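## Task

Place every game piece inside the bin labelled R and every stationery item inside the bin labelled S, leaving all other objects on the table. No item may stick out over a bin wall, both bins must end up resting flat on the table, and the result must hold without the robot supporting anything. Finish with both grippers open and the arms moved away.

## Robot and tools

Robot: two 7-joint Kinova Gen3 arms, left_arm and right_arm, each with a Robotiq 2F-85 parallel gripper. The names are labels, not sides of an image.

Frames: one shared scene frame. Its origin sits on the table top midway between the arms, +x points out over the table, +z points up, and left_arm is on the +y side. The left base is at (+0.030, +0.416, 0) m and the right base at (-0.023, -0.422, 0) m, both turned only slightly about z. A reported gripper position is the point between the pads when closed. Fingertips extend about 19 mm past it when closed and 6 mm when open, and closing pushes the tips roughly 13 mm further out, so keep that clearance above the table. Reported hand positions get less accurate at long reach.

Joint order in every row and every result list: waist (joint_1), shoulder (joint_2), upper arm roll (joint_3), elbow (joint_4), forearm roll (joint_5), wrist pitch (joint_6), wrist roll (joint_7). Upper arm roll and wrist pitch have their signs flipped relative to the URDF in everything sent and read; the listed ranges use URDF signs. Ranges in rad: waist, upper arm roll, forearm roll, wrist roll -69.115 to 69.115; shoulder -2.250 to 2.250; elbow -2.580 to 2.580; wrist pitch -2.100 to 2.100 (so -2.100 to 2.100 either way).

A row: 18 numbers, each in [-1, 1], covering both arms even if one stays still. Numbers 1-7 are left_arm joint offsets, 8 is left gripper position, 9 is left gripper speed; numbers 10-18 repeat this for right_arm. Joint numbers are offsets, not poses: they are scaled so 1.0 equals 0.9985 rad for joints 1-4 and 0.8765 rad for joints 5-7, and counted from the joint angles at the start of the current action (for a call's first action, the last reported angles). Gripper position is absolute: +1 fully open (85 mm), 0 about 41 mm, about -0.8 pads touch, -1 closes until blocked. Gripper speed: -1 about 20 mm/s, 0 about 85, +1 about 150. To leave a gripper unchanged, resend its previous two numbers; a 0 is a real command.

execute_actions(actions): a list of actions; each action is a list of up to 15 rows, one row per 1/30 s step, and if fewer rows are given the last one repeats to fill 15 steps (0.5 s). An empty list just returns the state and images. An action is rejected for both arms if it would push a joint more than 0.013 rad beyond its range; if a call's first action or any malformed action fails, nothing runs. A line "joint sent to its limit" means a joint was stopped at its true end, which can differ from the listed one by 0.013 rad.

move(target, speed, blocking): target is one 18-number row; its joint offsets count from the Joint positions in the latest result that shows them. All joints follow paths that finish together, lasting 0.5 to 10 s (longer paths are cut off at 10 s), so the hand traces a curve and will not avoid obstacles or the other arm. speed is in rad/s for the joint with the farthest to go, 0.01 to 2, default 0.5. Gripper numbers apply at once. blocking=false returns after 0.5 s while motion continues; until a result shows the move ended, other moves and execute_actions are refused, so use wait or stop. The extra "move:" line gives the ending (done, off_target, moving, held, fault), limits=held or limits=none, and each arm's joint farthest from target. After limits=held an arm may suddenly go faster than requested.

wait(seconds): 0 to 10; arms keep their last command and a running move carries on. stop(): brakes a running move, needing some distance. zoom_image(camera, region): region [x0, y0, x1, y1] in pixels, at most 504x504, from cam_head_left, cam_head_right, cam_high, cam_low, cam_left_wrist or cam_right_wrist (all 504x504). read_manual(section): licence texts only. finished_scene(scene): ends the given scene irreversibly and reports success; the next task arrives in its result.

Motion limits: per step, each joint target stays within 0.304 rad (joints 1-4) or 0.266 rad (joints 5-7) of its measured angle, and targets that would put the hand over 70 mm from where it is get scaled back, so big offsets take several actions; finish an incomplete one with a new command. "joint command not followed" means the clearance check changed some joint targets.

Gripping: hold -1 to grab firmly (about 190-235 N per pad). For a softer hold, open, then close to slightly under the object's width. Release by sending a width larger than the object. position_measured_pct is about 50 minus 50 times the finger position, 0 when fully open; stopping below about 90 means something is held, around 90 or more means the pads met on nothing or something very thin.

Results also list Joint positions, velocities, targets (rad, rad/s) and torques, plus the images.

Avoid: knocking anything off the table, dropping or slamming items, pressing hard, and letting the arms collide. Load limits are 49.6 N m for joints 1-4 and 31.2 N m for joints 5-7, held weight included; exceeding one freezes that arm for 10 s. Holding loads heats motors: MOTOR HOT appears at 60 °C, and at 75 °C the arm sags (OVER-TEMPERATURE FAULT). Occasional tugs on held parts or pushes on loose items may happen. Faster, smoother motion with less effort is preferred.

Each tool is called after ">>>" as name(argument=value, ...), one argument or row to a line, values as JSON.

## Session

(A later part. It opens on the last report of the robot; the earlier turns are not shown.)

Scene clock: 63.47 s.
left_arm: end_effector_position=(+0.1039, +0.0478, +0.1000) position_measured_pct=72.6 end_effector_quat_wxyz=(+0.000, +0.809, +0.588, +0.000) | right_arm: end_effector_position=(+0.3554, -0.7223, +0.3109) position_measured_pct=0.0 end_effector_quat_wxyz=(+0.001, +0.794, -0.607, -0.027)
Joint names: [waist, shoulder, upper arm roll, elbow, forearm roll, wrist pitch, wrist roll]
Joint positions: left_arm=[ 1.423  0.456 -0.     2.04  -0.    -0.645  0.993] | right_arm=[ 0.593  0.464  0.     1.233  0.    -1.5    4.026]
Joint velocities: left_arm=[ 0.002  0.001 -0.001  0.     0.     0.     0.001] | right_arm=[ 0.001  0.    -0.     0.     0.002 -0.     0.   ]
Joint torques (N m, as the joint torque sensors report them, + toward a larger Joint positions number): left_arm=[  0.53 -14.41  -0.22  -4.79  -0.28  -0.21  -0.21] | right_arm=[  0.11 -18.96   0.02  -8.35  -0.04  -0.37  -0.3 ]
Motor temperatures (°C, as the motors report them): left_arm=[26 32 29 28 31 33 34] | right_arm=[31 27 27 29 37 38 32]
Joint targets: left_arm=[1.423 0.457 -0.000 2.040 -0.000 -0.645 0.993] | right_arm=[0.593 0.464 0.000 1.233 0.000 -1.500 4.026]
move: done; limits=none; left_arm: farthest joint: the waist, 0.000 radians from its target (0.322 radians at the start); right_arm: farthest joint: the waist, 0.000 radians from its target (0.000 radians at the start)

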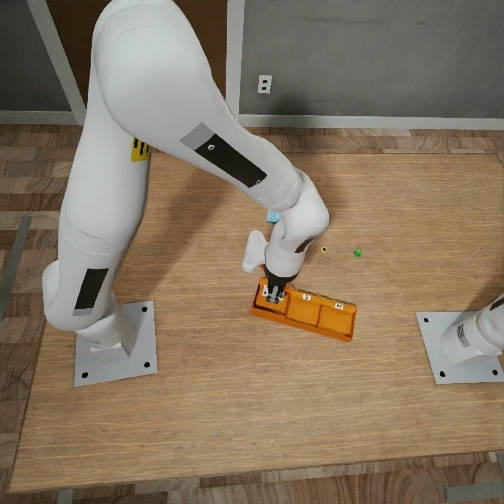

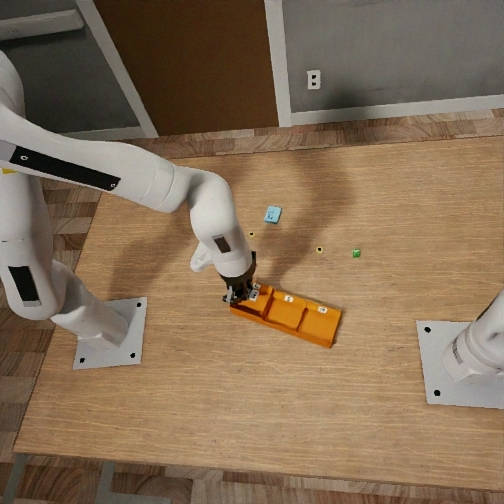

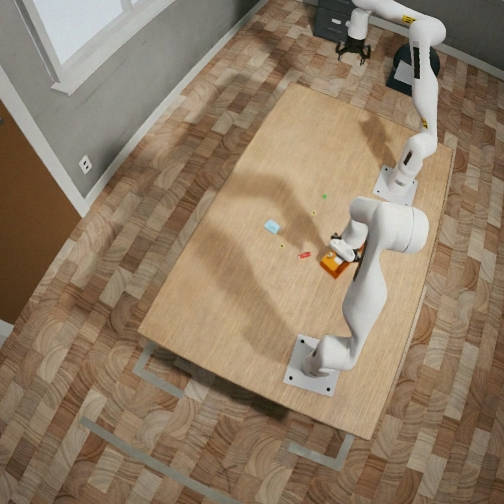

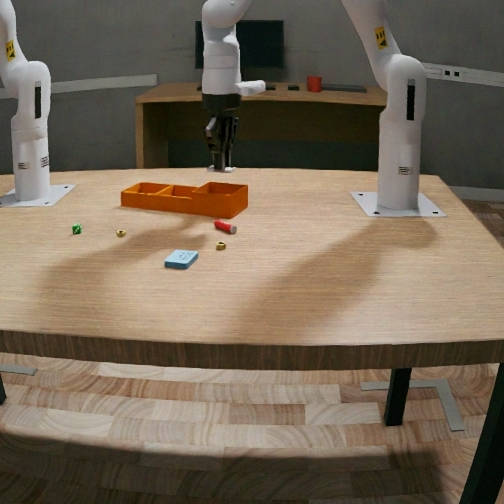

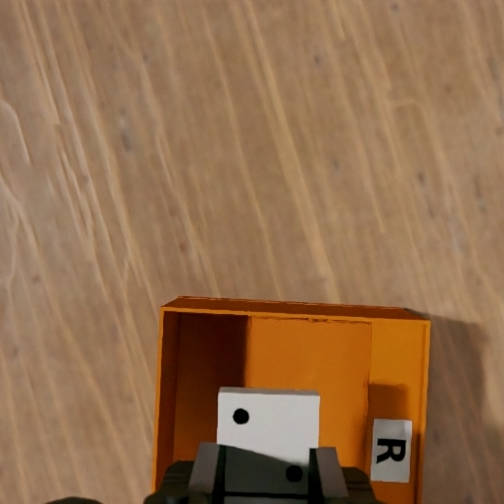

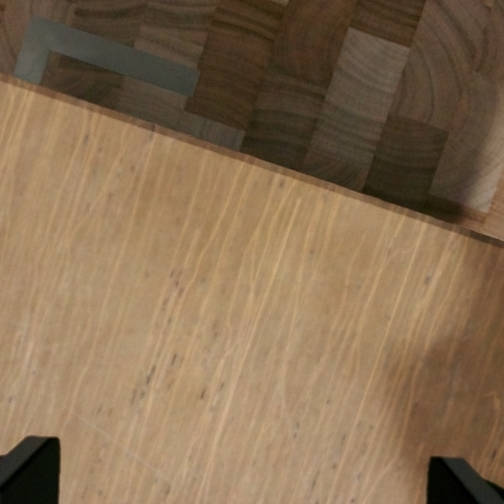

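>>> move(
  target=[0,0.156,0,0.053,0,0.238,0,-1,0, 0,0,0,0,0,0,0,1,0],
  speed=0.25,
)

>>> move(
  target=[0,0,0,0,0,0,0,-0.2,-0.5, 0,0,0,0,0,0,0,1,0],
)

>>> move(
  target=[0,-0.156,0,-0.053,0,-0.238,0,-0.2,-0.5, 0,0,0,0,0,0,0,1,0],
)

Scene clock: 69.83 s.
left_arm: end_effector_position=(+0.1040, +0.0476, +0.0331) position_measured_pct=72.6 end_effector_quat_wxyz=(+0.000, +0.809, +0.588, -0.000) | right_arm: end_effector_position=(+0.3554, -0.7223, +0.3109) position_measured_pct=0.0 end_effector_quat_wxyz=(+0.001, +0.794, -0.607, -0.027)
Joint names: [waist, shoulder, upper arm roll, elbow, forearm roll, wrist pitch, wrist roll]
Joint positions: left_arm=[ 1.423  0.612 -0.     2.093 -0.    -0.437  0.993] | right_arm=[ 0.593  0.464  0.     1.233  0.    -1.5    4.026]
Joint velocities: left_arm=[0.001 0.004 0.001 0.    0.    0.    0.003] | right_arm=[-0.001 -0.001  0.     0.    -0.001 -0.     0.   ]
Joint torques (N m, as the joint torque sensors report them, + toward a larger Joint positions number): left_arm=[  0.12 -15.82  -0.27  -3.33  -0.21  -0.28  -0.22] | right_arm=[  0.13 -18.85   0.3   -8.19   0.11  -0.38  -0.34]
Motor temperatures (°C, as the motors report them): left_arm=[26 33 29 28 31 33 34] | right_arm=[31 27 27 29 37 38 32]
Joint targets: left_arm=[1.423 0.612 -0.000 2.093 -0.000 -0.437 0.993] | right_arm=[0.593 0.464 0.000 1.233 0.000 -1.500 4.026]
move: done; limits=none; left_arm: farthest joint: the waist, 0.000 radians from its target (0.000 radians at the start); right_arm: farthest joint: the waist, 0.000 radians from its target (0.000 radians at the start)

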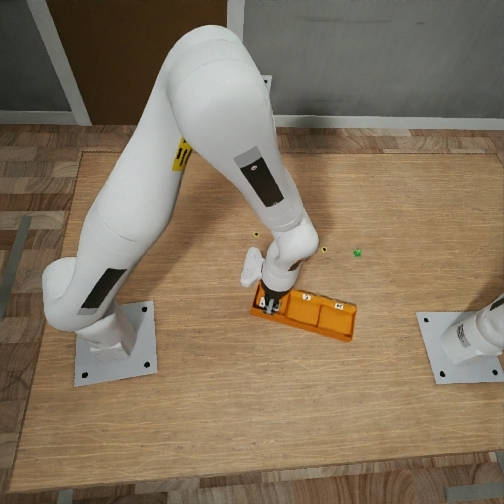

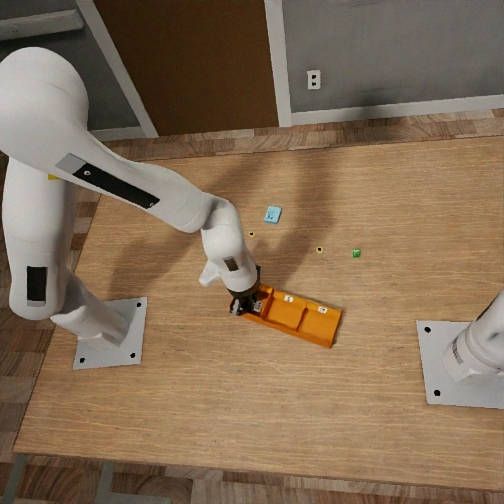

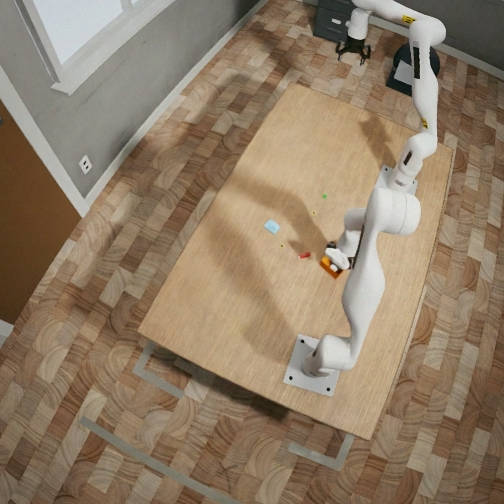

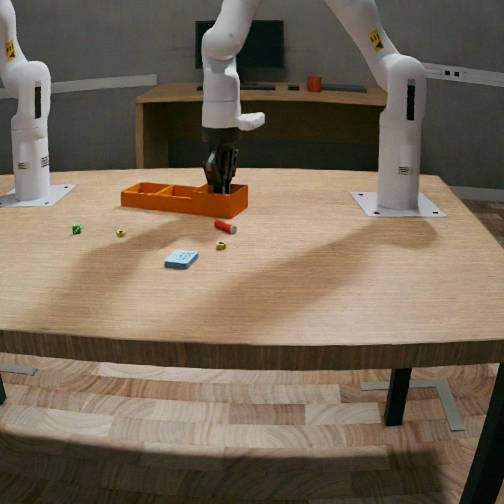

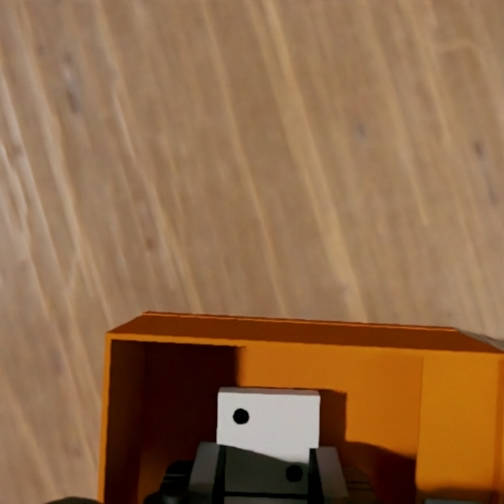

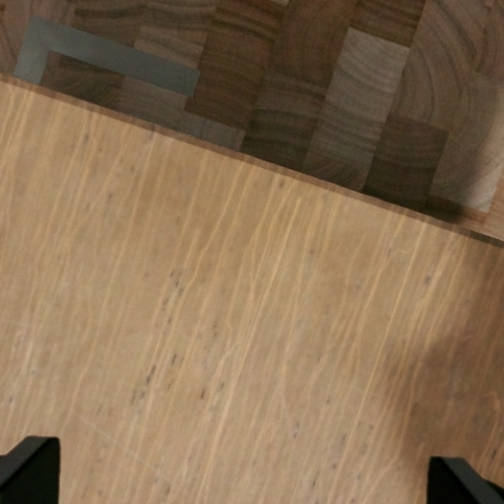

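Scene clock: 70.40 s.
left_arm: end_effector_position=(+0.1040, +0.0476, +0.0331) position_measured_pct=59.9 end_effector_quat_wxyz=(+0.000, +0.809, +0.588, -0.000) | right_arm: end_effector_position=(+0.3554, -0.7223, +0.3109) position_measured_pct=0.0 end_effector_quat_wxyz=(+0.001, +0.794, -0.607, -0.027)
Joint names: [waist, shoulder, upper arm roll, elbow, forearm roll, wrist pitch, wrist roll]
Joint positions: left_arm=[ 1.423  0.612 -0.     2.093 -0.    -0.437  0.993] | right_arm=[ 0.593  0.464  0.     1.233  0.    -1.5    4.026]
Joint velocities: left_arm=[ 0.    -0.002 -0.    -0.    -0.    -0.001  0.001] | right_arm=[-0.001  0.001  0.     0.    -0.001  0.     0.   ]
Joint torques (N m, as the joint torque sensors report them, + toward a larger Joint positions number): left_arm=[  0.12 -15.5   -0.21  -3.33  -0.18  -0.22  -0.21] | right_arm=[  0.08 -18.89   0.07  -8.22   0.06  -0.41  -0.39]
Motor temperatures (°C, as the motors report them): left_arm=[26 33 29 28 31 33 34] | right_arm=[31 27 27 29 37 38 32]
Joint targets: left_arm=[1.423 0.612 -0.000 2.093 -0.000 -0.437 0.993] | right_arm=[0.593 0.464 0.000 1.233 0.000 -1.500 4.026]
move: done; limits=none; left_arm: farthest joint: the waist, 0.000 radians from its target (0.000 radians at the start); right_arm: farthest joint: the waist, 0.000 radians from its target (0.000 radians at the start)

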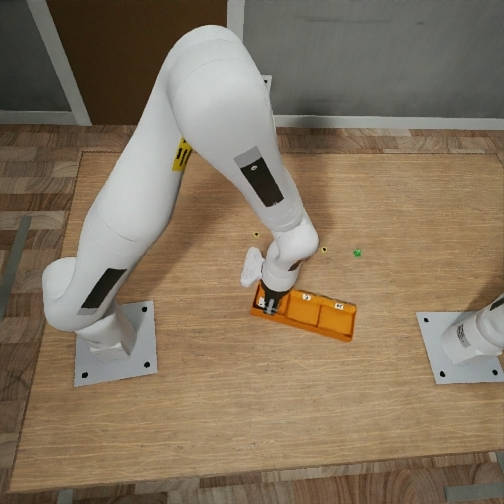

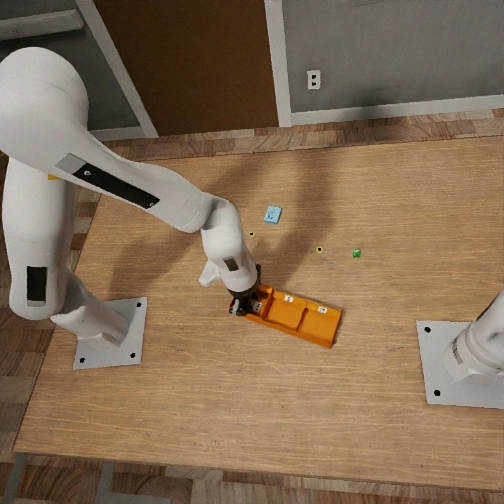

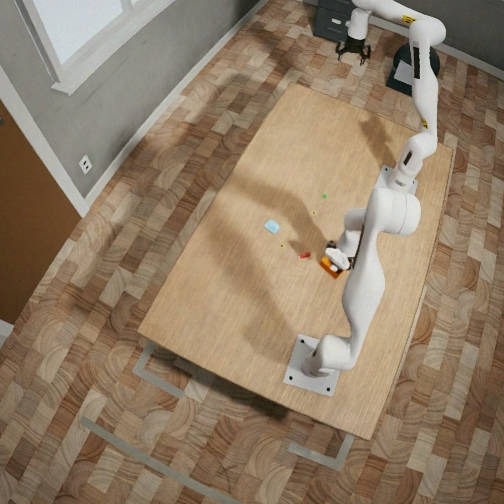

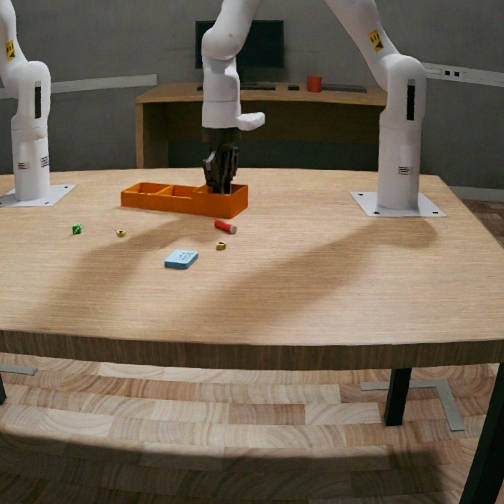

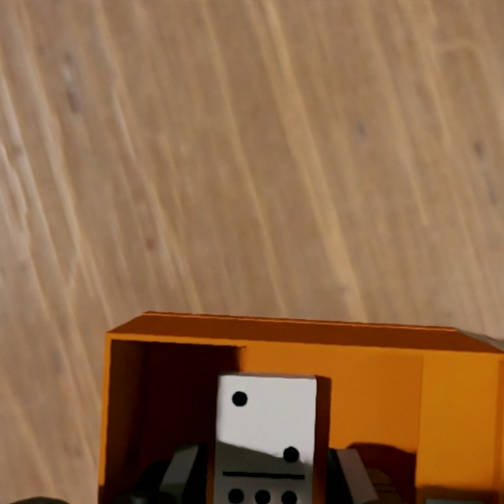

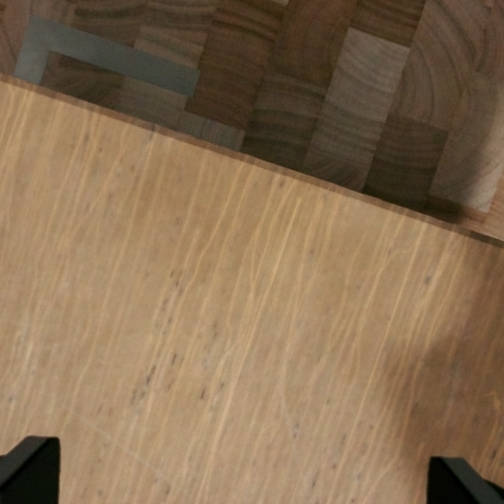

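Scene clock: 71.37 s.
left_arm: end_effector_position=(+0.1039, +0.0478, +0.1001) position_measured_pct=59.9 end_effector_quat_wxyz=(+0.000, +0.809, +0.588, +0.000) | right_arm: end_effector_position=(+0.3554, -0.7223, +0.3109) position_measured_pct=0.0 end_effector_quat_wxyz=(+0.001, +0.794, -0.607, -0.027)
Joint names: [waist, shoulder, upper arm roll, elbow, forearm roll, wrist pitch, wrist roll]
Joint positions: left_arm=[ 1.423  0.456 -0.     2.04  -0.    -0.645  0.993] | right_arm=[ 0.593  0.464  0.     1.233  0.    -1.5    4.026]
Joint velocities: left_arm=[-0.001 -0.004 -0.    -0.     0.001 -0.    -0.001] | right_arm=[-0.     0.001 -0.    -0.001  0.002 -0.001 -0.   ]
Joint torques (N m, as the joint torque sensors report them, + toward a larger Joint positions number): left_arm=[  0.18 -14.13  -0.18  -4.87  -0.24  -0.17  -0.26] | right_arm=[  0.11 -18.98   0.15  -8.17   0.06  -0.3   -0.37]
Motor temperatures (°C, as the motors report them): left_arm=[26 33 29 28 31 33 34] | right_arm=[31 27 27 29 37 38 32]
Joint targets: left_arm=[1.423 0.456 -0.000 2.040 -0.000 -0.645 0.993] | right_arm=[0.593 0.464 0.000 1.233 0.000 -1.500 4.026]
move: done; limits=none; left_arm: farthest joint: the waist, 0.000 radians from its target (0.000 radians at the start); right_arm: farthest joint: the waist, 0.000 radians from its target (0.000 radians at the start)

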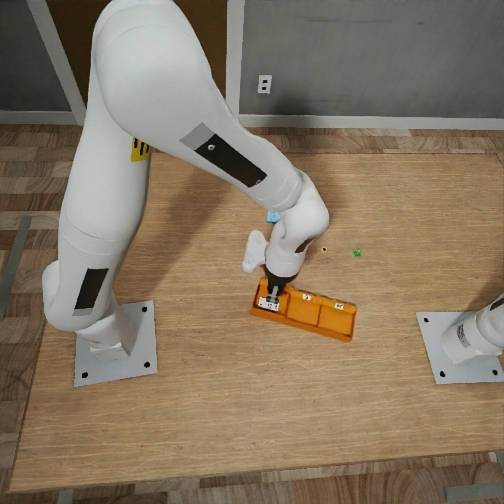

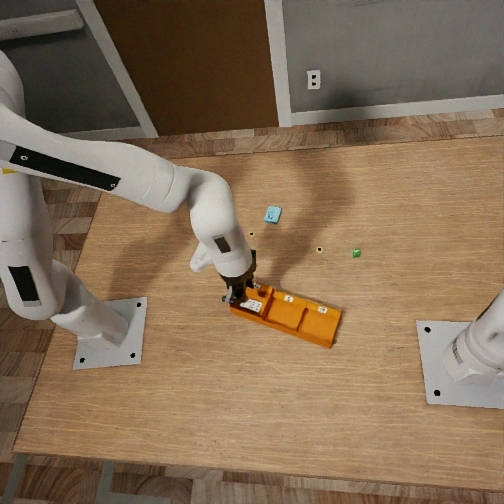

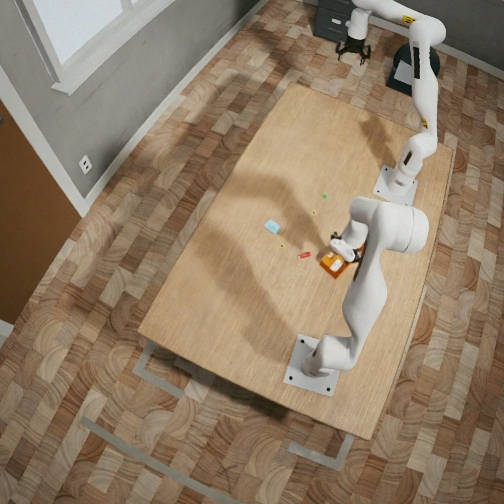

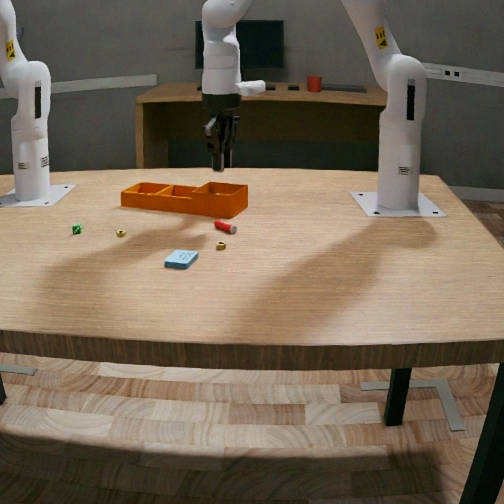

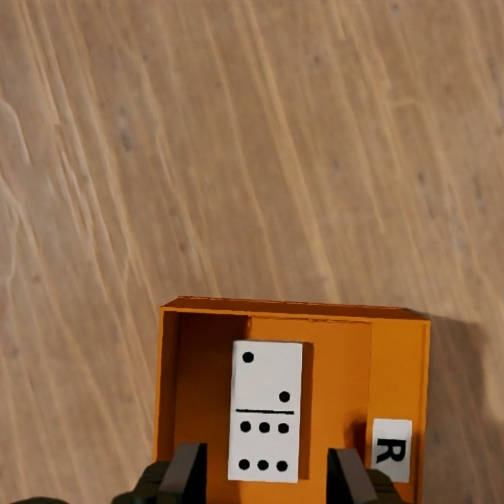

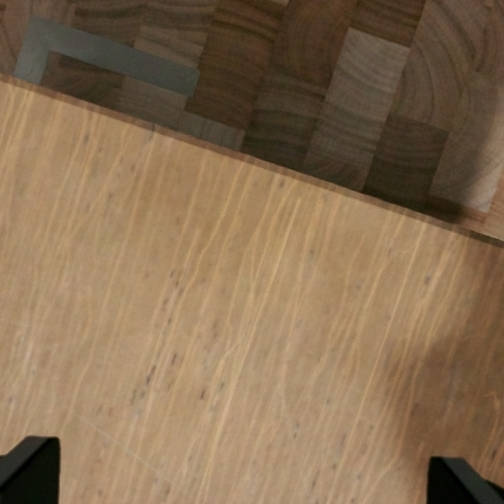

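>>> move(
  target=[-0.5,0.307,0,-0.553,0,-0.281,1,0.6,-0.5, 0,0,0,0,0,0,0,1,0],
  speed=0.8,
)

>>> move(
  target=[0,0.045,0,0.02,0,0.074,0.293,0.6,-0.5, 0,0,0,0,0,0,0,1,0],
)

Scene clock: 78.63 s.
left_arm: end_effector_position=(+0.3821, +0.0120, +0.0801) position_measured_pct=19.8 end_effector_quat_wxyz=(-0.000, +0.252, +0.968, +0.000) | right_arm: end_effector_position=(+0.3554, -0.7223, +0.3109) position_measured_pct=0.0 end_effector_quat_wxyz=(+0.001, +0.794, -0.607, -0.027)
Joint names: [waist, shoulder, upper arm roll, elbow, forearm roll, wrist pitch, wrist roll]
Joint positions: left_arm=[ 0.924  0.763 -0.     1.488 -0.    -0.891  1.87 ] | right_arm=[ 0.593  0.464  0.     1.233  0.    -1.5    4.026]
Joint velocities: left_arm=[-0.002 -0.    -0.001  0.    -0.     0.    -0.001] | right_arm=[ 0.001  0.001  0.     0.    -0.001 -0.    -0.   ]
Joint torques (N m, as the joint torque sensors report them, + toward a larger Joint positions number): left_arm=[  0.16 -21.31  -0.28  -6.48  -0.12  -0.25  -0.19] | right_arm=[  0.2  -18.76   0.11  -8.06   0.03  -0.38  -0.37]
Motor temperatures (°C, as the motors report them): left_arm=[26 33 29 28 31 33 34] | right_arm=[31 27 27 29 37 38 32]
Joint targets: left_arm=[0.923 0.763 -0.000 1.488 -0.000 -0.891 1.870] | right_arm=[0.593 0.464 0.000 1.233 0.000 -1.500 4.026]
move: done; limits=none; left_arm: farthest joint: the waist, 0.000 radians from its target (0.499 radians at the start); right_arm: farthest joint: the waist, 0.000 radians from its target (0.000 radians at the start)

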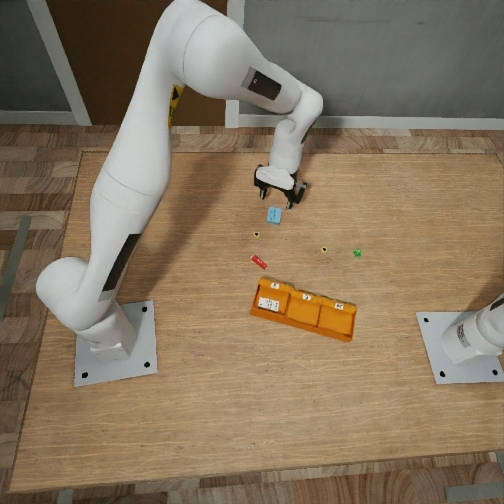

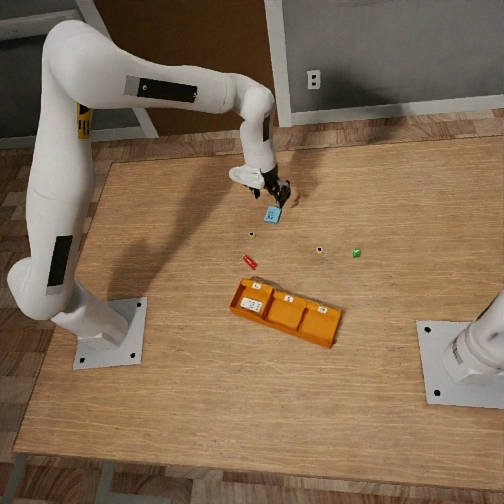

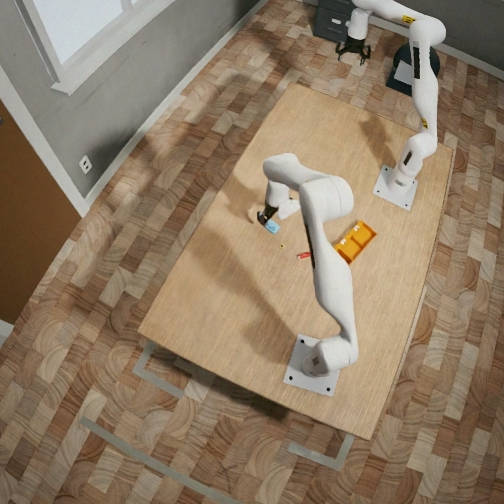

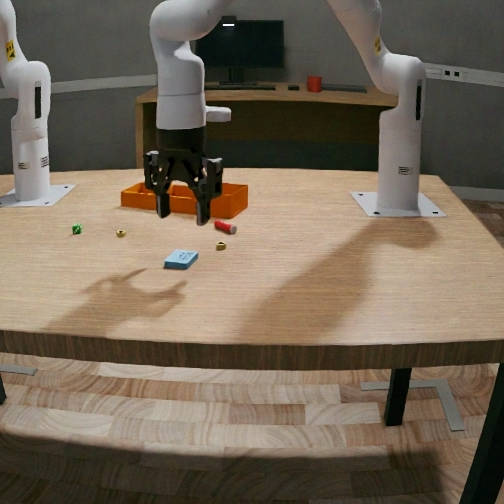

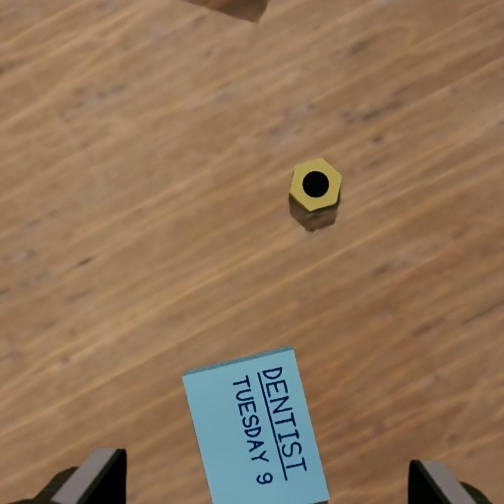

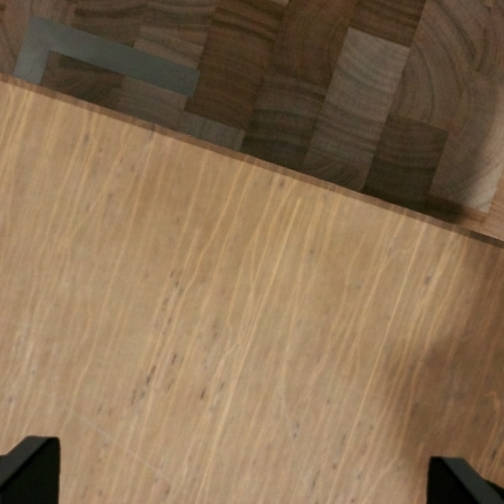

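Scene clock: 79.60 s.
left_arm: end_effector_position=(+0.3821, +0.0119, +0.0514) position_measured_pct=19.8 end_effector_quat_wxyz=(-0.000, +0.126, +0.992, +0.000) | right_arm: end_effector_position=(+0.3554, -0.7223, +0.3109) position_measured_pct=0.0 end_effector_quat_wxyz=(+0.001, +0.794, -0.607, -0.027)
Joint names: [waist, shoulder, upper arm roll, elbow, forearm roll, wrist pitch, wrist roll]
Joint positions: left_arm=[ 0.924  0.808 -0.     1.508 -0.    -0.827  2.126] | right_arm=[ 0.593  0.464  0.     1.233  0.    -1.5    4.026]
Joint velocities: left_arm=[ 0.     0.001 -0.001 -0.    -0.    -0.    -0.001] | right_arm=[ 0.001  0.    -0.     0.001  0.001  0.    -0.   ]
Joint torques (N m, as the joint torque sensors report them, + toward a larger Joint positions number): left_arm=[  0.15 -21.13  -0.42  -6.09  -0.16  -0.16  -0.35] | right_arm=[  0.3  -18.77   0.23  -8.16   0.    -0.34  -0.31]
Motor temperatures (°C, as the motors report them): left_arm=[26 33 29 28 31 33 34] | right_arm=[31 27 27 29 37 38 32]
Joint targets: left_arm=[0.924 0.808 -0.000 1.508 -0.000 -0.827 2.126] | right_arm=[0.593 0.464 0.000 1.233 0.000 -1.500 4.026]
move: done; limits=none; left_arm: farthest joint: the waist, 0.000 radians from its target (0.000 radians at the start); right_arm: farthest joint: the waist, 0.000 radians from its target (0.000 radians at the start)

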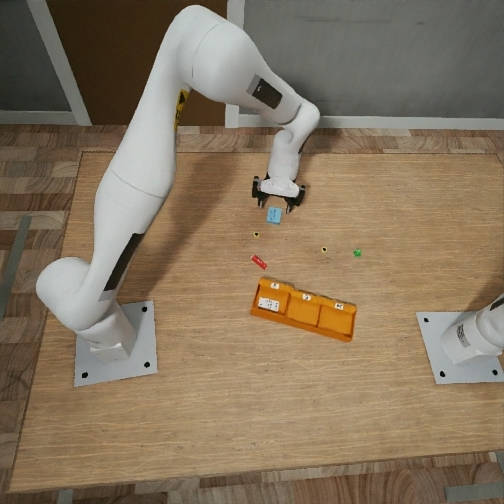

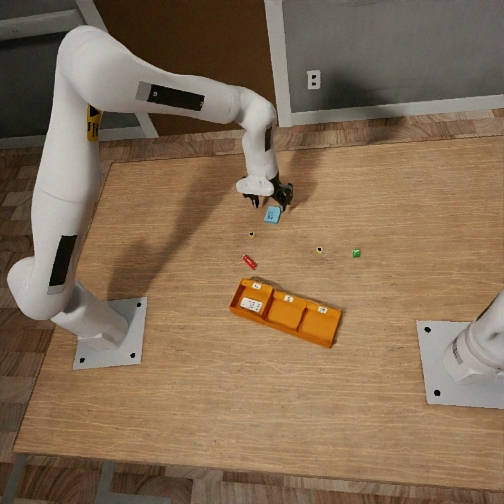

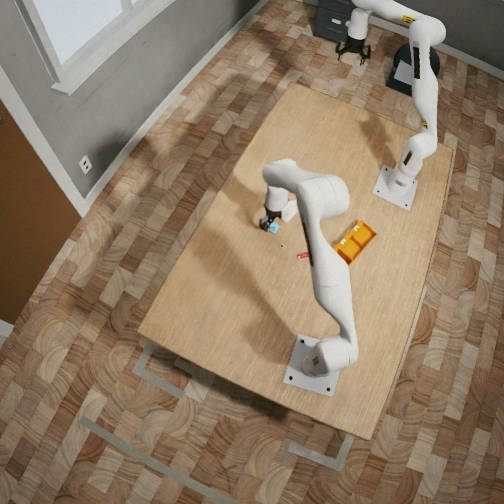

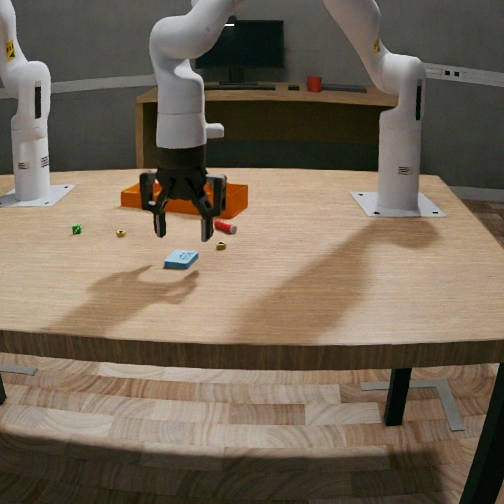

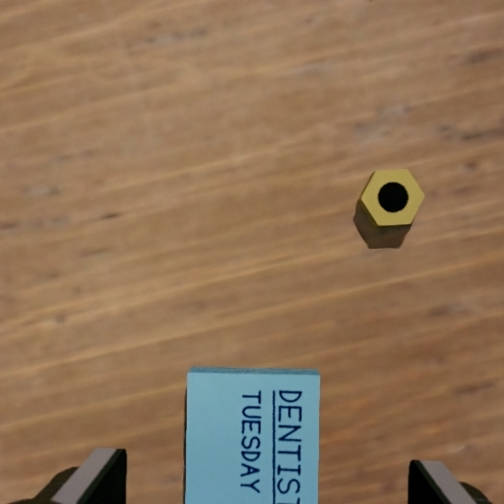

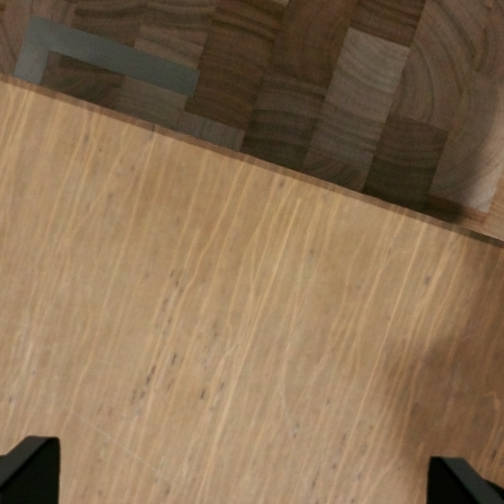

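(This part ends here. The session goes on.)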